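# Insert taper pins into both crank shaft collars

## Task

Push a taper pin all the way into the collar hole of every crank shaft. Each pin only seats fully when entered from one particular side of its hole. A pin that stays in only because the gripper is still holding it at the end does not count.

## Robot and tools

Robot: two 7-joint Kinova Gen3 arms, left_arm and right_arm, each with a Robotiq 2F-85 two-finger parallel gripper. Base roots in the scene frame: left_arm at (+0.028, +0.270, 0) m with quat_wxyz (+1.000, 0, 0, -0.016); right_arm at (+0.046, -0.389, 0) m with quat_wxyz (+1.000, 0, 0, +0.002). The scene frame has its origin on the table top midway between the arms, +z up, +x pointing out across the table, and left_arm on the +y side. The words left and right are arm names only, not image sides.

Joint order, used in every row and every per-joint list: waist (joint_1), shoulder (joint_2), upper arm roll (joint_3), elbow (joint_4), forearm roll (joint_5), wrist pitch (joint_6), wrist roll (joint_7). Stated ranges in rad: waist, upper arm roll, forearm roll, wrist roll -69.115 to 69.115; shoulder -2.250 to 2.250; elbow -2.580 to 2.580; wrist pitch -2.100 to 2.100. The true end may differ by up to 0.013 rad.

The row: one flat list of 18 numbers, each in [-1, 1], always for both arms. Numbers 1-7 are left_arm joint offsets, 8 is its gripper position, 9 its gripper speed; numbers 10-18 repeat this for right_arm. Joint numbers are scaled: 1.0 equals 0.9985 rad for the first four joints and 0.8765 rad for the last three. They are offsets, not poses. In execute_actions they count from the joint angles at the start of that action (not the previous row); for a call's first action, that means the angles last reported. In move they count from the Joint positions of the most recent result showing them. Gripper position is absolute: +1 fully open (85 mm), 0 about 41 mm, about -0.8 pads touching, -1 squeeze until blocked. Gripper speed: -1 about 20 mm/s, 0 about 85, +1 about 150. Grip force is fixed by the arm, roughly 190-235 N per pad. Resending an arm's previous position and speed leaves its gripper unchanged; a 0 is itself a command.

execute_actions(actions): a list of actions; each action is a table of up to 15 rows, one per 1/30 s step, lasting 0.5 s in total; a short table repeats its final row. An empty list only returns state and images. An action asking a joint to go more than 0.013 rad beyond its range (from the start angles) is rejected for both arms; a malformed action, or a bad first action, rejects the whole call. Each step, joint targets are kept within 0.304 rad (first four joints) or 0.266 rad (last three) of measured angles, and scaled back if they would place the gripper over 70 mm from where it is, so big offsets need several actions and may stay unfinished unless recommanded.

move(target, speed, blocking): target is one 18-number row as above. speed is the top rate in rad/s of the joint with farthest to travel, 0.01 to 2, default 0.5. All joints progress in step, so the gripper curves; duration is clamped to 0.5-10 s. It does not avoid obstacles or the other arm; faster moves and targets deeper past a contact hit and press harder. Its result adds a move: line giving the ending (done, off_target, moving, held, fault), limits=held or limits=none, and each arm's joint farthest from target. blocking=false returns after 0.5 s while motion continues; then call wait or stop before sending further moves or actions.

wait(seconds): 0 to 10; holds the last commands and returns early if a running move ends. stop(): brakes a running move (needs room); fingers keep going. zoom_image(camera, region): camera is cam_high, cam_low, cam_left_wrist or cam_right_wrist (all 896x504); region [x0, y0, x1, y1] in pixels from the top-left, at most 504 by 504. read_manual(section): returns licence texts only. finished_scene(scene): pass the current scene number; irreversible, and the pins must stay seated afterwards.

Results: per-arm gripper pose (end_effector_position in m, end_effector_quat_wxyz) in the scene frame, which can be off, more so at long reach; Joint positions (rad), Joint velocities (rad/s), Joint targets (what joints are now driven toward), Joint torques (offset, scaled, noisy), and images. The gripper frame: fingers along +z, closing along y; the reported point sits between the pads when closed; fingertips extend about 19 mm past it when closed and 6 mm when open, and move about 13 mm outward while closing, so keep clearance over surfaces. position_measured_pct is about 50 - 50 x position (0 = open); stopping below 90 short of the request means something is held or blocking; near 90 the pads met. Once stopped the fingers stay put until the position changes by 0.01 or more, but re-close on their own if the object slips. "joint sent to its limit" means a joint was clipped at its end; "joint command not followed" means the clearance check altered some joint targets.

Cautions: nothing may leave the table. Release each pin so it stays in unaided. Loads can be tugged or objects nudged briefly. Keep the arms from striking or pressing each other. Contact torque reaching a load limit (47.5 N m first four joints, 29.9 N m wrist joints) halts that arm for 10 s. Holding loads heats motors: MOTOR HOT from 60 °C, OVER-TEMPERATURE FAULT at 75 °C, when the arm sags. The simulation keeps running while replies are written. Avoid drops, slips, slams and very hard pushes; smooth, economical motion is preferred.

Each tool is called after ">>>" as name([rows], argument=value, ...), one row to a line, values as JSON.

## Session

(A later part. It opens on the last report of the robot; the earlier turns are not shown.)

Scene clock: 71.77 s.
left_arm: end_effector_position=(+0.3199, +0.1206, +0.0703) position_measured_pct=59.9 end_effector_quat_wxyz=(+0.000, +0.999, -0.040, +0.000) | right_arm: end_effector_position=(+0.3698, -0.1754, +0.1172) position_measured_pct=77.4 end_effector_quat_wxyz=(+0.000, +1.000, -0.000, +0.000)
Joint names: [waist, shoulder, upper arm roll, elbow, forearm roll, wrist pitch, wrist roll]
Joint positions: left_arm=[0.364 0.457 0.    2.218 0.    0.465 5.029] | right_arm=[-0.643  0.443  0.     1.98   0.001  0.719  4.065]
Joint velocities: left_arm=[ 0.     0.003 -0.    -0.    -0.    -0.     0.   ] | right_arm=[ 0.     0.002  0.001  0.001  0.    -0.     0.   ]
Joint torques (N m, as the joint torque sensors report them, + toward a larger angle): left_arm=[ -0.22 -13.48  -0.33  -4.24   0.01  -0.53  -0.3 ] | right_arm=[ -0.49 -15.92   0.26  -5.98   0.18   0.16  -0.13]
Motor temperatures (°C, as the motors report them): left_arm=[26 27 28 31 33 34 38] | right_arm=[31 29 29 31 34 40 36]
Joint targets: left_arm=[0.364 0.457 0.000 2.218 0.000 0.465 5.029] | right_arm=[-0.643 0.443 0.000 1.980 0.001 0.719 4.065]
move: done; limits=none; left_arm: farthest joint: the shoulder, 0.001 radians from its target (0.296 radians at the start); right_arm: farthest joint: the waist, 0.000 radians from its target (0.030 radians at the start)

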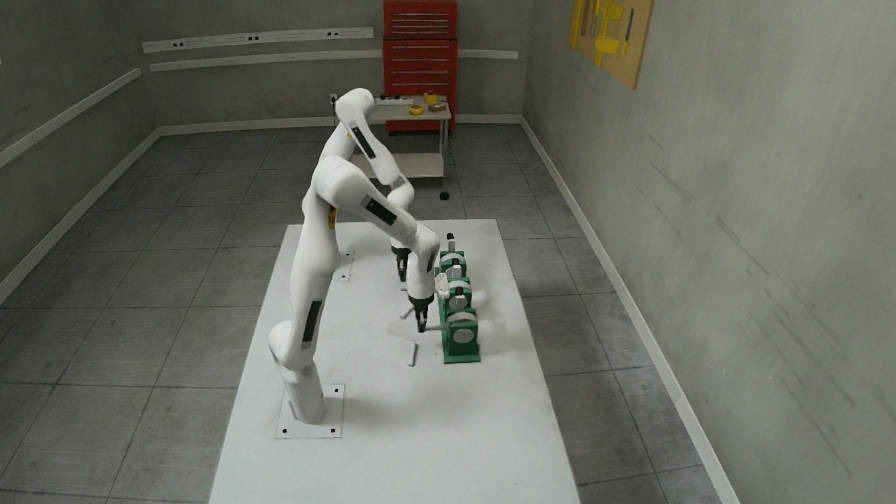

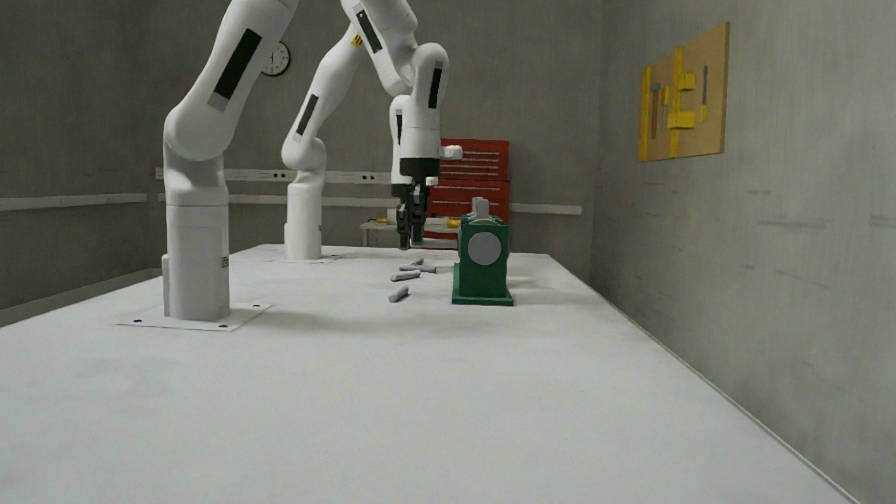

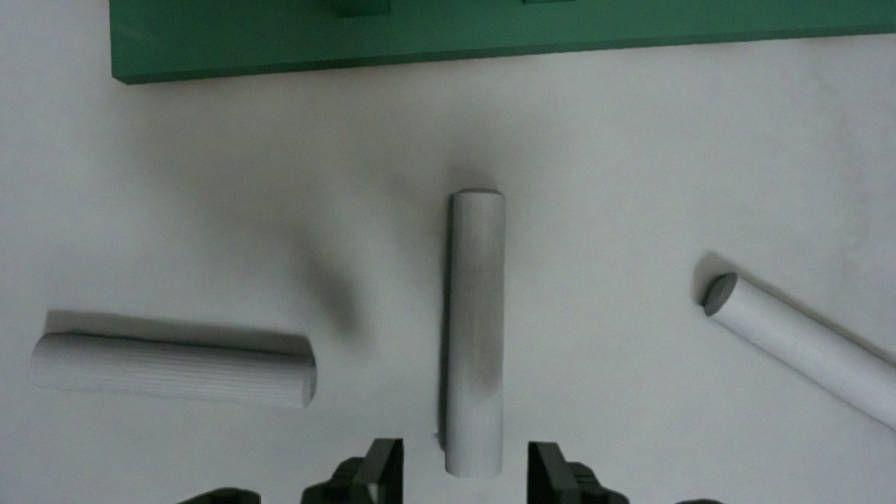

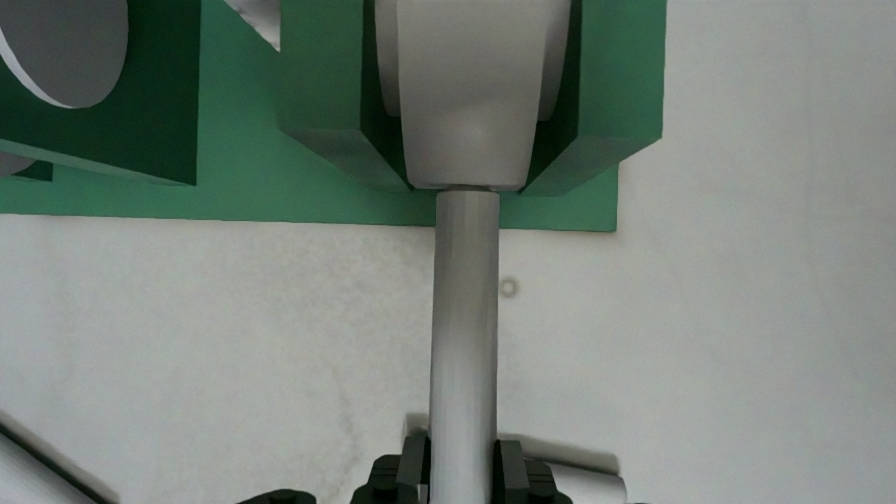

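>>> move(target=[0.0036,0.133,0,0.021,0,-0.174,0.003,-0.2,0,0.0215,0.022,0,-0.0415,0,0.022,0.025,-1,0], speed=0.15)

Scene clock: 73.63 s.
left_arm: end_effector_position=(+0.3225, +0.1182, +0.0242) position_measured_pct=59.9 end_effector_quat_wxyz=(+0.000, +0.999, -0.040, -0.000) | right_arm: end_effector_position=(+0.3828, -0.1751, +0.1158) position_measured_pct=77.4 end_effector_quat_wxyz=(+0.001, +1.000, +0.000, -0.002)
Joint names: [waist, shoulder, upper arm roll, elbow, forearm roll, wrist pitch, wrist roll]
Joint positions: left_arm=[0.368 0.589 0.    2.239 0.    0.313 5.032] | right_arm=[-0.623  0.467 -0.001  1.94  -0.     0.739  4.087]
Joint velocities: left_arm=[-0.     0.004 -0.     0.001  0.    -0.001  0.   ] | right_arm=[ 0.001 -0.001 -0.002 -0.    -0.     0.     0.   ]
Joint torques (N m, as the joint torque sensors report them, + toward a larger angle): left_arm=[ -0.4  -14.82   0.04  -3.07  -0.12  -0.38   0.04] | right_arm=[  0.54 -18.46   1.03  -7.77   0.74  -0.48  -0.1 ]
Motor temperatures (°C, as the motors report them): left_arm=[26 27 28 31 33 34 38] | right_arm=[31 29 29 31 34 40 36]
Joint targets: left_arm=[0.368 0.590 0.000 2.239 0.000 0.313 5.032] | right_arm=[-0.622 0.465 0.000 1.938 0.001 0.738 4.087]
move: done; limits=none; left_arm: farthest joint: the waist, 0.000 radians from its target (0.004 radians at the start); right_arm: farthest joint: the shoulder, 0.002 radians from its target (0.022 radians at the start)

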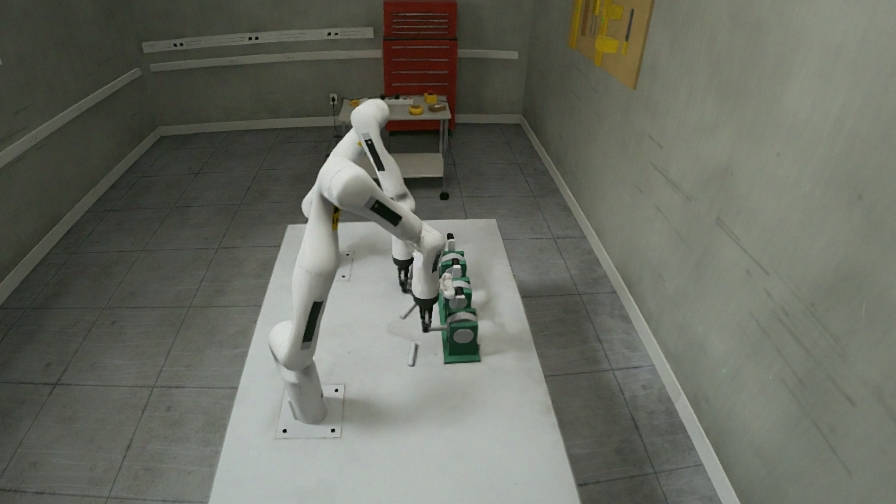

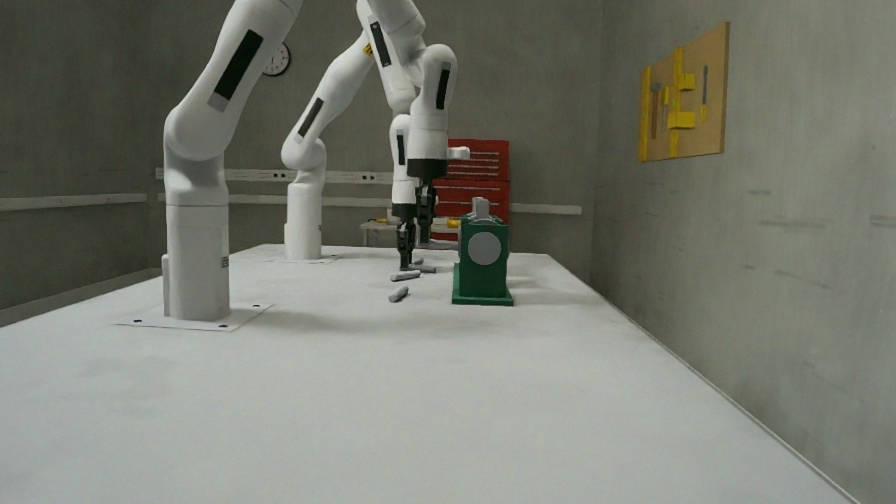

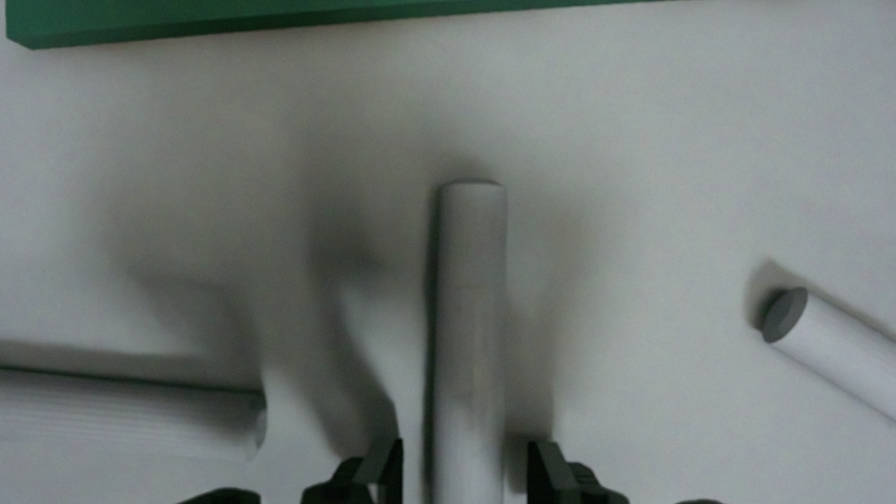

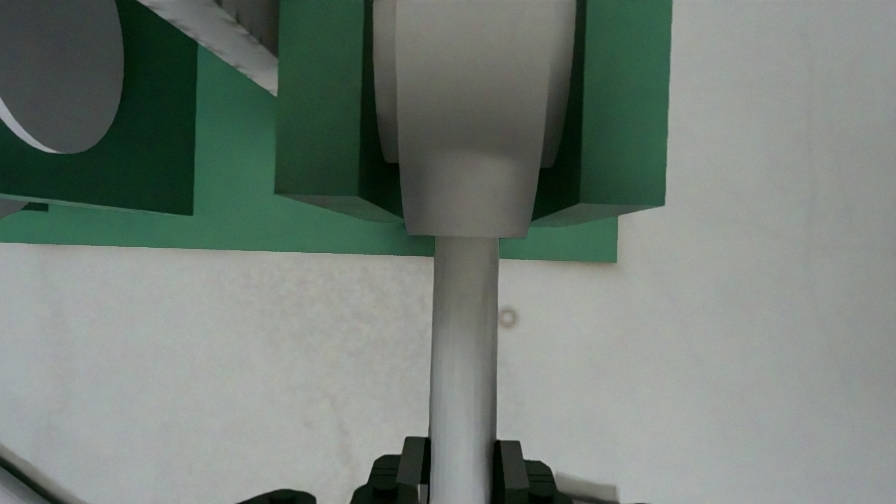

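>>> move(target=[0,0,0,0,0,0,0,-1,0,0.0233,0.0225,0.001,-0.0413,0,0.0164,0.0248,-1,0], speed=0.07)

Scene clock: 74.83 s.
left_arm: end_effector_position=(+0.3225, +0.1182, +0.0245) position_measured_pct=77.0 end_effector_quat_wxyz=(+0.000, +0.999, -0.040, +0.000) | right_arm: end_effector_position=(+0.3980, -0.1750, +0.1147) position_measured_pct=77.4 end_effector_quat_wxyz=(+0.001, +1.000, +0.000, -0.002)
Joint names: [waist, shoulder, upper arm roll, elbow, forearm roll, wrist pitch, wrist roll]
Joint positions: left_arm=[0.368 0.588 0.    2.24  0.    0.313 5.032] | right_arm=[-0.601  0.491 -0.001  1.9   -0.001  0.755  4.109]
Joint velocities: left_arm=[ 0.    -0.    -0.001  0.    -0.     0.001 -0.   ] | right_arm=[ 0.001  0.001  0.     0.001  0.    -0.002  0.   ]
Joint torques (N m, as the joint torque sensors report them, + toward a larger angle): left_arm=[ -0.24 -13.28   0.05  -3.2    0.04  -0.77  -0.06] | right_arm=[  0.6  -17.48   1.67  -6.59   0.5   -0.29   0.09]
Motor temperatures (°C, as the motors report them): left_arm=[26 27 28 31 33 34 38] | right_arm=[31 29 29 31 34 40 36]
Joint targets: left_arm=[0.368 0.589 0.000 2.239 0.000 0.313 5.032] | right_arm=[-0.599 0.490 0.000 1.899 -0.000 0.754 4.109]
move: done; limits=none; left_arm: farthest joint: the shoulder, 0.001 radians from its target (0.001 radians at the start); right_arm: farthest joint: the elbow, 0.002 radians from its target (0.041 radians at the start)

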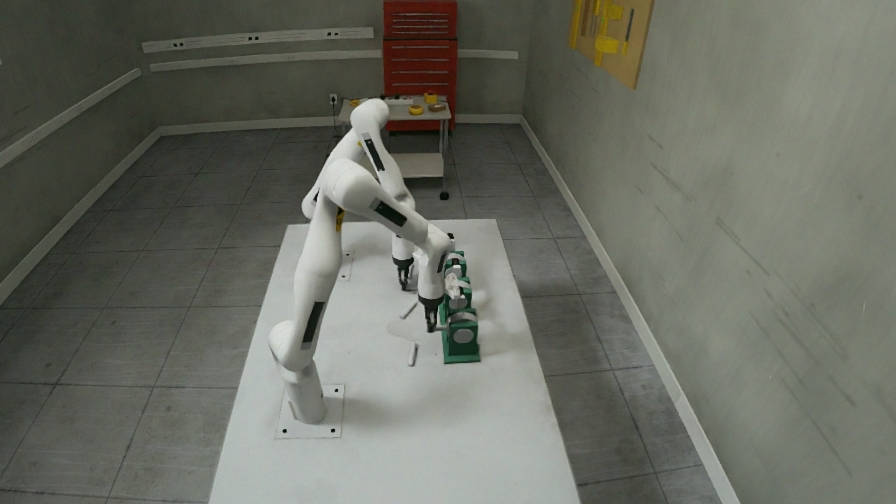

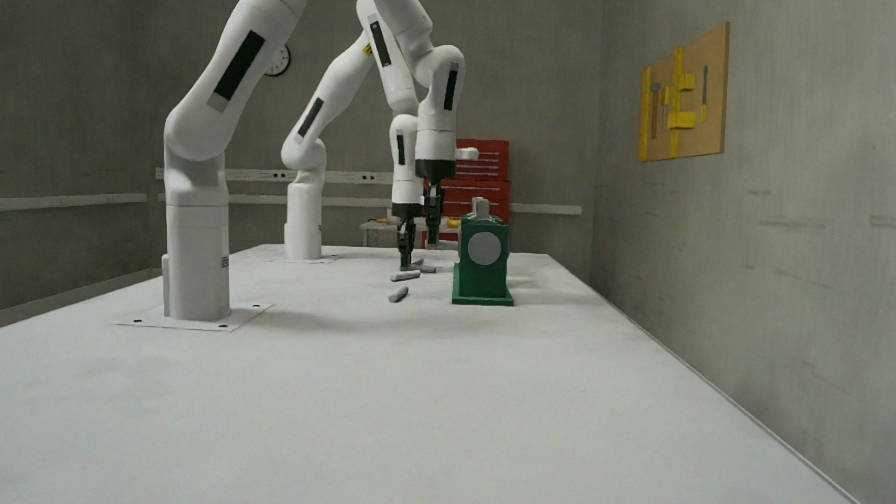

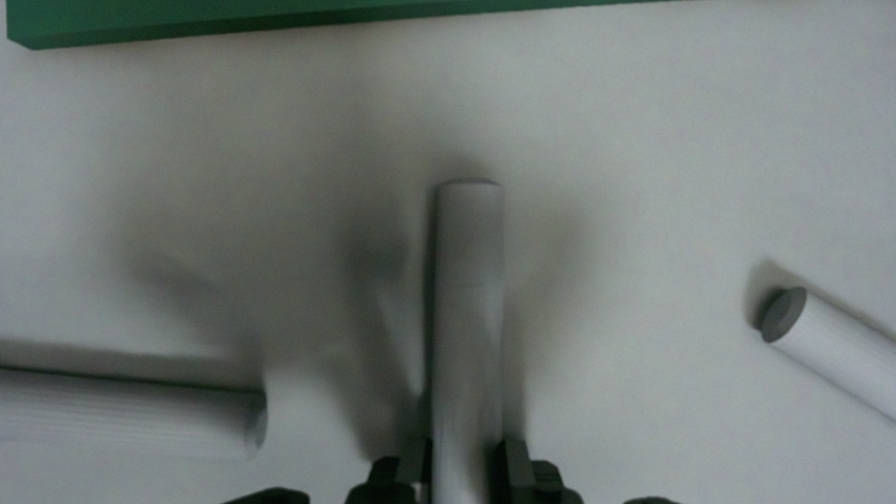

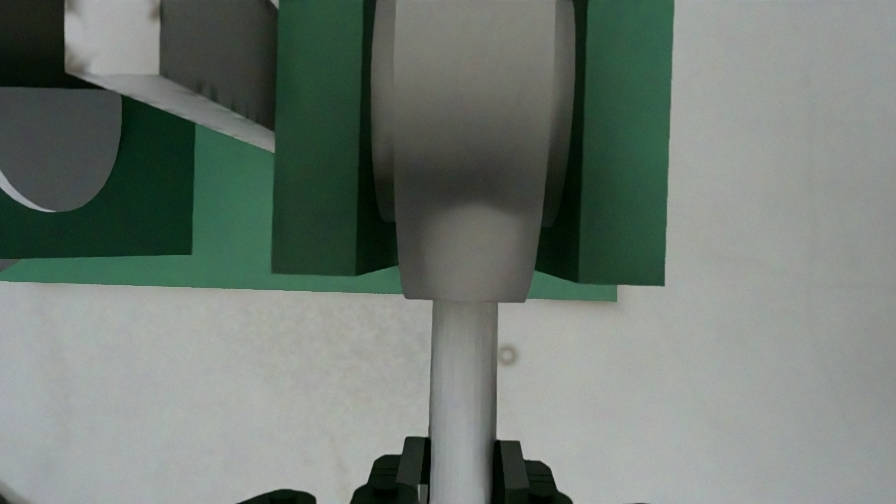

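>>> move(target=[-0.028,-0.196,0,-0.1665,0,0.4137,0.06,-1,0,0.038,0.0408,0.001,-0.0826,0.001,0.0427,0.041,-1,0], speed=0.35)

Scene clock: 76.70 s.
left_arm: end_effector_position=(+0.3516, +0.1167, +0.1168) position_measured_pct=77.0 end_effector_quat_wxyz=(+0.000, +1.000, -0.000, -0.000) | right_arm: end_effector_position=(+0.4257, -0.1747, +0.1149) position_measured_pct=77.4 end_effector_quat_wxyz=(+0.000, +1.000, -0.000, -0.002)
Joint names: [waist, shoulder, upper arm roll, elbow, forearm roll, wrist pitch, wrist roll]
Joint positions: left_arm=[0.34  0.393 0.    2.073 0.    0.676 5.084] | right_arm=[-0.564  0.532 -0.001  1.82  -0.002  0.794  4.145]
Joint velocities: left_arm=[-0.    -0.004 -0.     0.     0.     0.002  0.   ] | right_arm=[ 0.001 -0.002 -0.001 -0.002 -0.    -0.001  0.   ]
Joint torques (N m, as the joint torque sensors report them, + toward a larger angle): left_arm=[  0.86 -14.85   0.07  -5.85  -0.04  -0.22  -0.18] | right_arm=[  0.78 -17.87   1.82  -7.13   0.64  -0.32  -0.06]
Motor temperatures (°C, as the motors report them): left_arm=[26 27 28 31 33 34 38] | right_arm=[31 29 29 31 34 40 36]
Joint targets: left_arm=[0.340 0.393 0.000 2.073 0.000 0.676 5.084] | right_arm=[-0.563 0.532 0.000 1.818 -0.000 0.792 4.145]
move: done; limits=none; left_arm: farthest joint: the shoulder, 0.001 radians from its target (0.196 radians at the start); right_arm: farthest joint: the elbow, 0.002 radians from its target (0.083 radians at the start)

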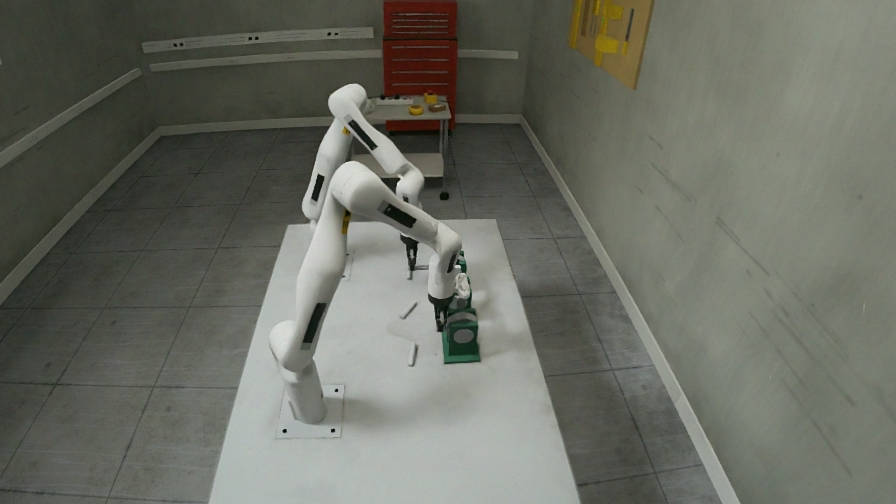

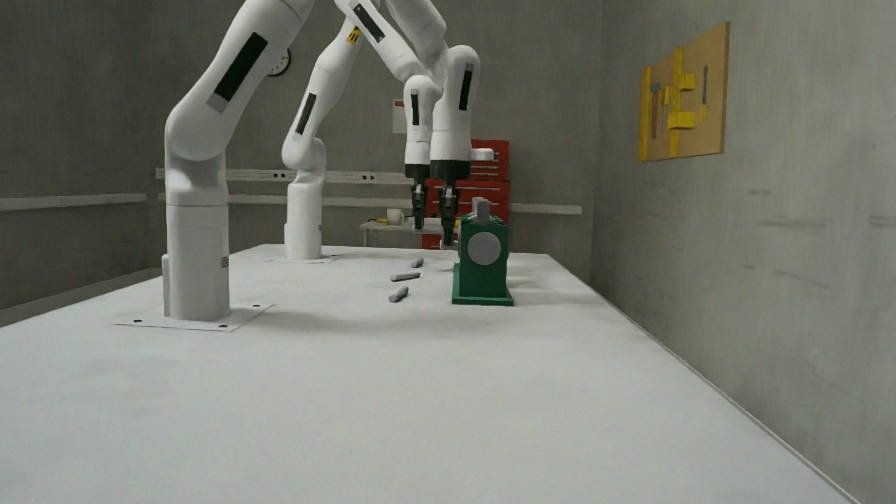

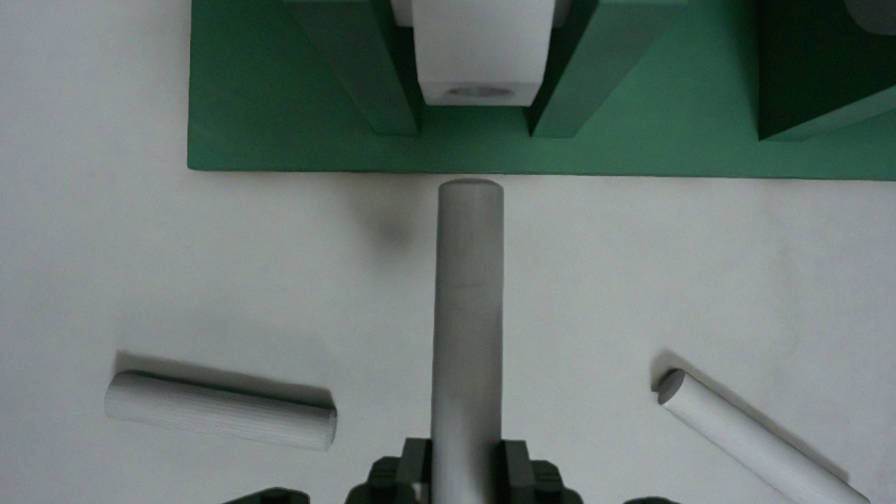

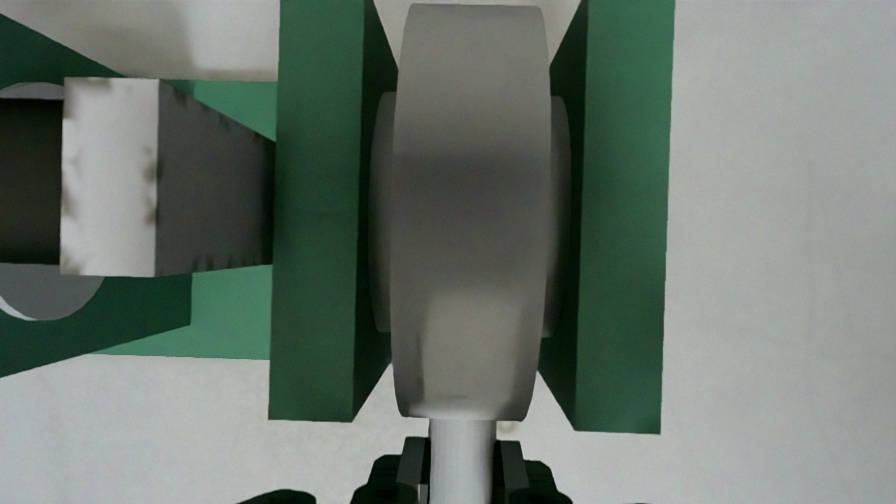

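>>> move(target=[-0.0107,0.0275,0,-0.046,0,0.0206,-0.0118,-1,0,0,0,0,0,0,0,0,-0.35,0.5], speed=0.15)

Scene clock: 78.13 s.
left_arm: end_effector_position=(+0.3675, +0.1147, +0.1160) position_measured_pct=77.0 end_effector_quat_wxyz=(+0.000, +1.000, -0.000, -0.000) | right_arm: end_effector_position=(+0.4257, -0.1747, +0.1149) position_measured_pct=67.5 end_effector_quat_wxyz=(+0.000, +1.000, -0.000, -0.002)
Joint names: [waist, shoulder, upper arm roll, elbow, forearm roll, wrist pitch, wrist roll]
Joint positions: left_arm=[0.329 0.42  0.    2.027 0.    0.694 5.074] | right_arm=[-0.564  0.532 -0.001  1.82  -0.002  0.794  4.145]
Joint velocities: left_arm=[-0.001  0.002 -0.     0.    -0.    -0.001 -0.   ] | right_arm=[ 0.     0.     0.     0.002  0.     0.001 -0.   ]
Joint torques (N m, as the joint torque sensors report them, + toward a larger angle): left_arm=[ -0.13 -14.71   0.33  -6.26  -0.16  -0.3   -0.2 ] | right_arm=[ -0.28 -17.4    0.76  -5.73   0.01   0.03  -0.06]
Motor temperatures (°C, as the motors report them): left_arm=[26 27 28 31 33 34 38] | right_arm=[31 29 29 31 34 40 36]
Joint targets: left_arm=[0.329 0.420 0.000 2.027 0.000 0.694 5.074] | right_arm=[-0.564 0.532 -0.001 1.820 -0.002 0.794 4.145]
move: done; limits=none; left_arm: farthest joint: the waist, 0.000 radians from its target (0.010 radians at the start); right_arm: farthest joint: the waist, 0.000 radians from its target (0.000 radians at the start)

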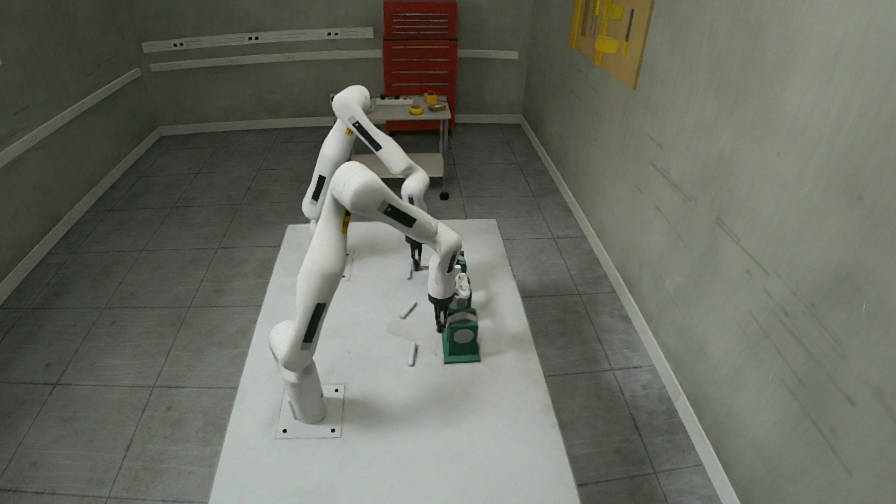

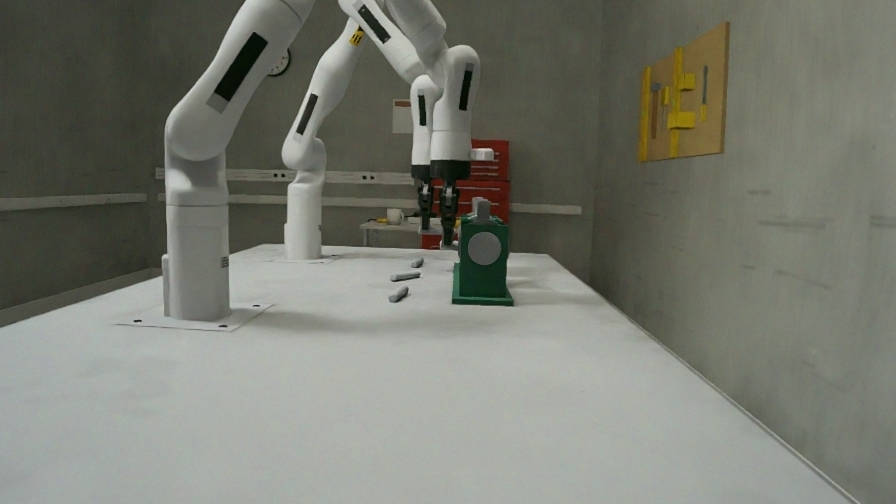

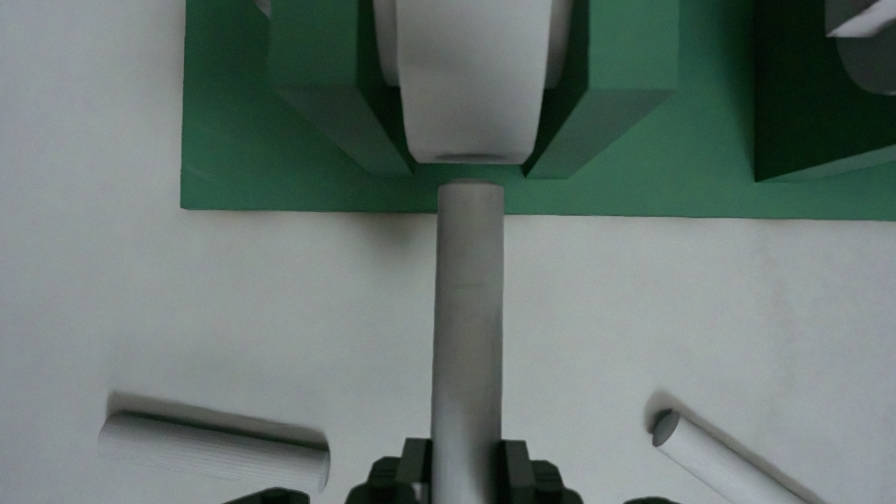

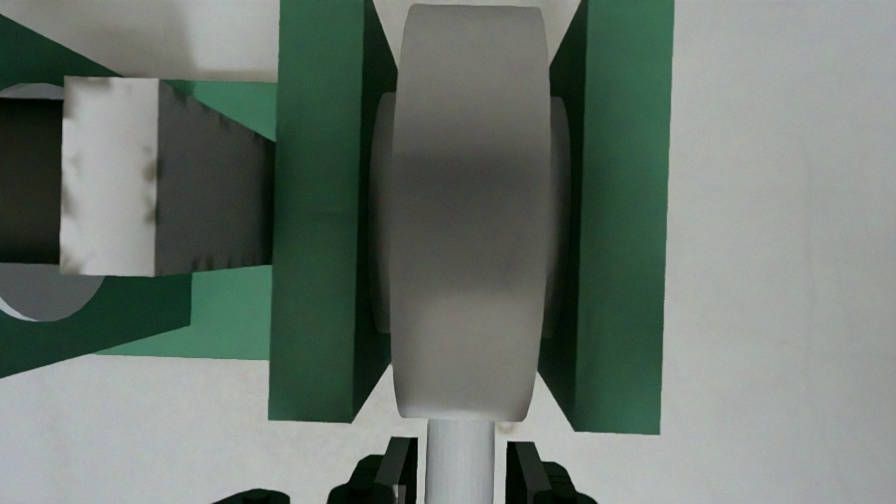

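>>> move(target=[-0.017,0.0269,0,-0.0494,0,0.0262,-0.018,-1,0,-0.046,-0.0527,0.001,0.098,0.002,-0.0567,-0.053,-0.35,0.5], speed=0.13)

Scene clock: 79.43 s.
left_arm: end_effector_position=(+0.3769, +0.1153, +0.1136) position_measured_pct=77.0 end_effector_quat_wxyz=(-0.002, +1.000, -0.001, -0.009) | right_arm: end_effector_position=(+0.3929, -0.1745, +0.1156) position_measured_pct=67.5 end_effector_quat_wxyz=(-0.000, +1.000, -0.000, +0.000)
Joint names: [waist, shoulder, upper arm roll, elbow, forearm roll, wrist pitch, wrist roll]
Joint positions: left_arm=[0.315 0.449 0.003 1.986 0.002 0.724 5.058] | right_arm=[-0.61   0.48  -0.     1.917 -0.     0.744  4.098]
Joint velocities: left_arm=[-0.     0.002 -0.001 -0.001  0.    -0.    -0.   ] | right_arm=[-0.002 -0.003  0.001  0.001 -0.    -0.    -0.   ]
Joint torques (N m, as the joint torque sensors report them, + toward a larger angle): left_arm=[ -2.09 -16.5   -1.76 -12.67  -1.25  -3.82   0.  ] | right_arm=[ -0.62 -16.09   0.48  -5.63  -0.15   0.21  -0.07]
Motor temperatures (°C, as the motors report them): left_arm=[26 27 28 31 33 34 38] | right_arm=[31 29 29 31 34 40 36]
Joint targets: left_arm=[0.312 0.447 0.000 1.978 0.000 0.717 5.058] | right_arm=[-0.610 0.479 -0.000 1.917 -0.000 0.744 4.098]
move: done; limits=none; left_arm: farthest joint: the elbow, 0.009 radians from its target (0.050 radians at the start); right_arm: farthest joint: the waist, 0.000 radians from its target (0.046 radians at the start)

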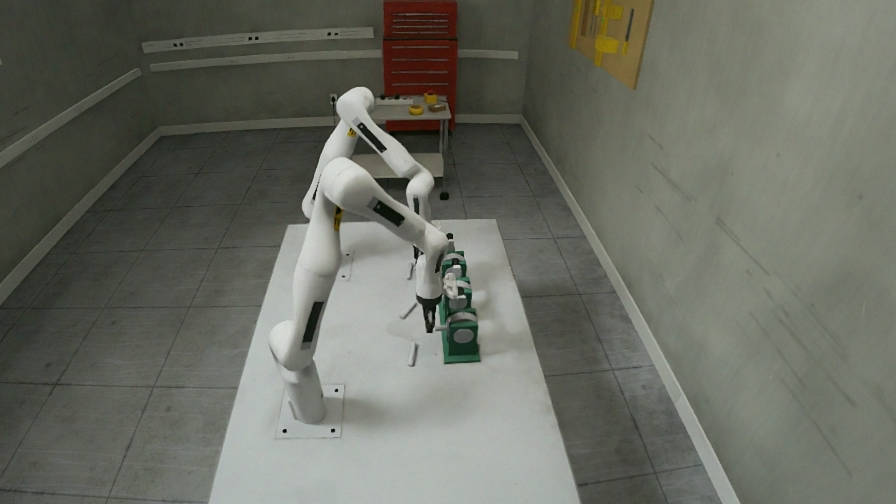

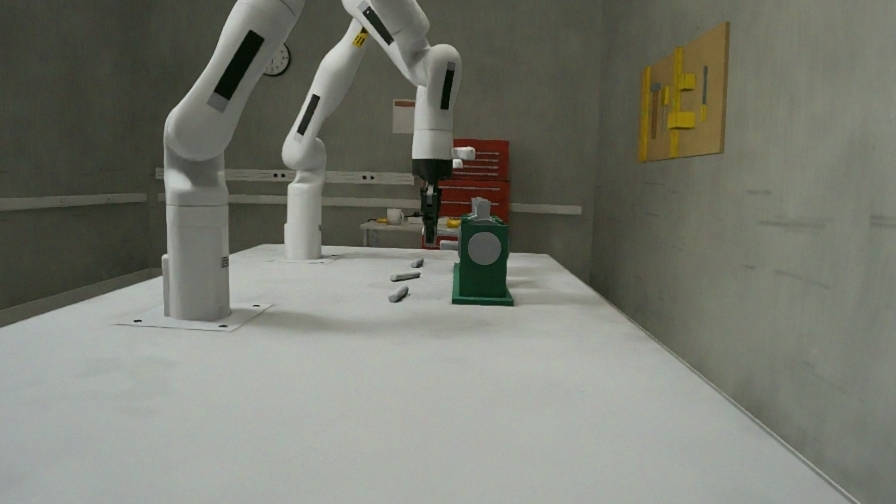

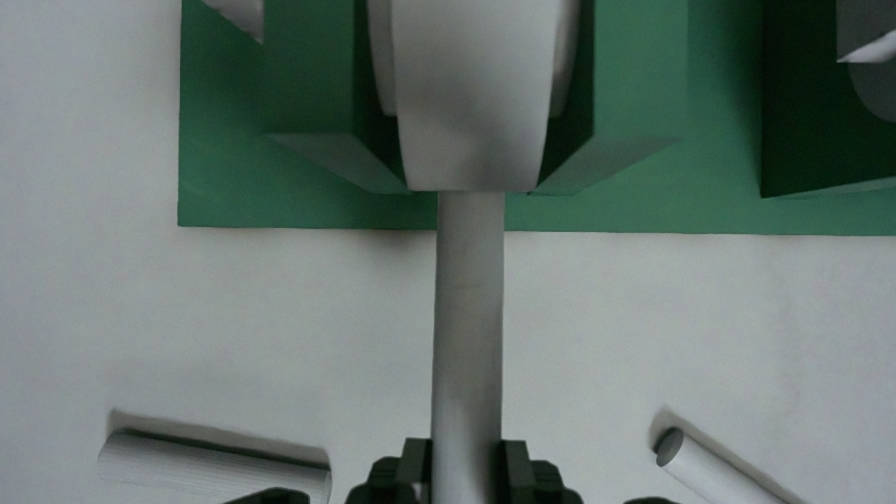

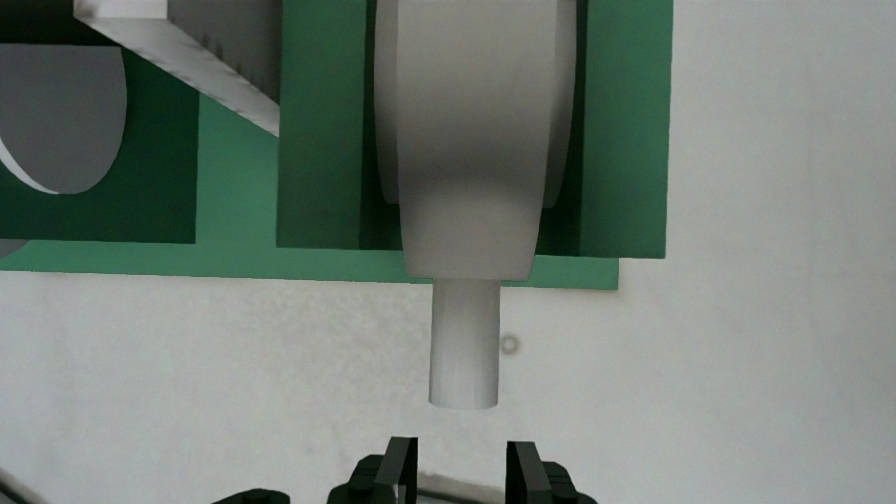

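>>> move(target=[0.012,-0.029,-0.003,0.041,-0.002,-0.034,0.018,-1,0,0.0636,0.075,0,-0.141,0,0.076,0.073,-1,1], speed=0.12)

>>> zoom_image(camera="cam_low", region=[400,190,520,270])

Scene clock: 81.60 s.
left_arm: end_effector_position=(+0.3677, +0.1156, +0.1162) position_measured_pct=77.0 end_effector_quat_wxyz=(+0.000, +1.000, +0.001, -0.000) | right_arm: end_effector_position=(+0.4325, -0.1746, +0.1125) position_measured_pct=91.7 end_effector_quat_wxyz=(+0.002, +1.000, +0.002, -0.009)
Joint names: [waist, shoulder, upper arm roll, elbow, forearm roll, wrist pitch, wrist roll]
Joint positions: left_arm=[0.327 0.42  0.    2.027 0.001 0.695 5.074] | right_arm=[-0.55   0.555 -0.005  1.785 -0.004  0.82   4.162]
Joint velocities: left_arm=[ 0.001 -0.001 -0.001 -0.     0.    -0.001 -0.   ] | right_arm=[ 0.001  0.002  0.001  0.    -0.    -0.     0.   ]
Joint torques (N m, as the joint torque sensors report them, + toward a larger angle): left_arm=[ -0.37 -15.49   0.02  -6.28  -0.1   -0.16  -0.11] | right_arm=[  3.41 -17.96   4.22 -12.72   2.14  -4.06   0.07]
Motor temperatures (°C, as the motors report them): left_arm=[26 27 28 31 33 34 38] | right_arm=[31 29 29 31 34 40 36]
Joint targets: left_arm=[0.327 0.420 0.000 2.027 0.001 0.695 5.074] | right_arm=[-0.546 0.555 -0.000 1.777 -0.000 0.811 4.162]
move: done; limits=none; left_arm: farthest joint: the waist, 0.000 radians from its target (0.012 radians at the start); right_arm: farthest joint: the wrist pitch, 0.010 radians from its target (0.067 radians at the start)

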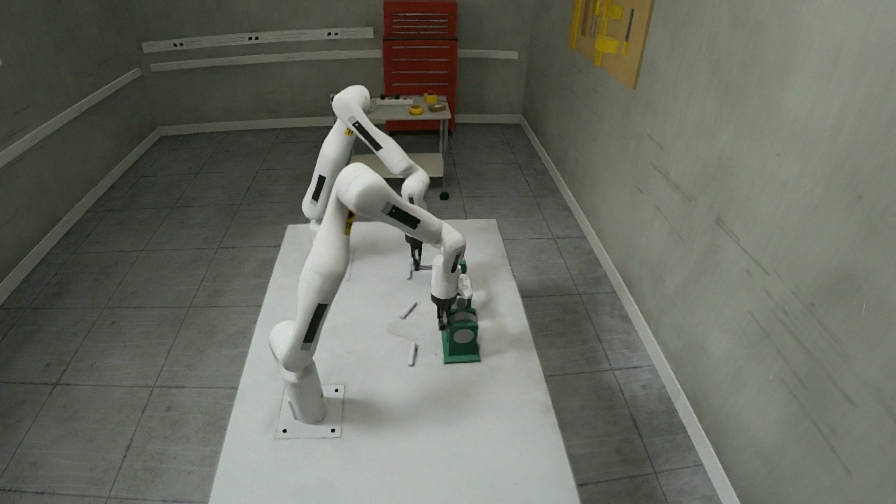

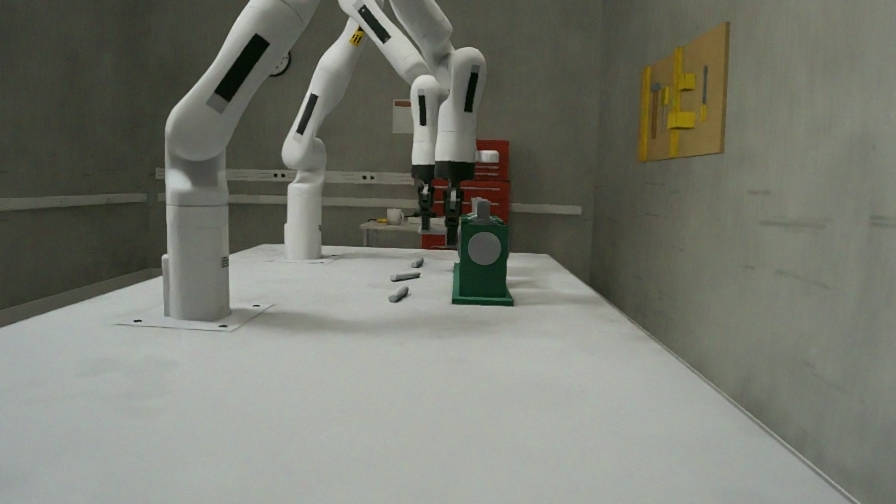

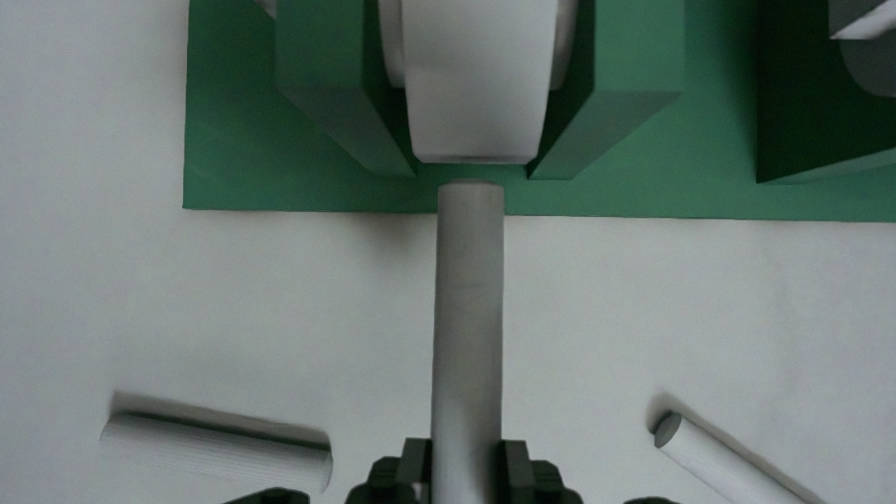

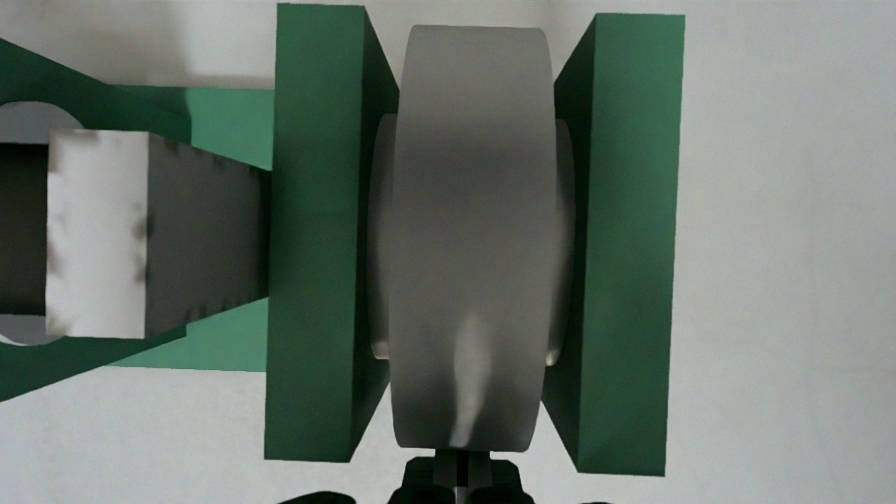

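Region (400, 190, 520, 270) of cam_low's 896x504 image, scaled by 4.200, with more detail than that image has.

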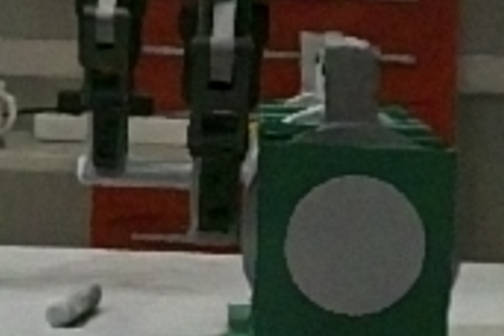

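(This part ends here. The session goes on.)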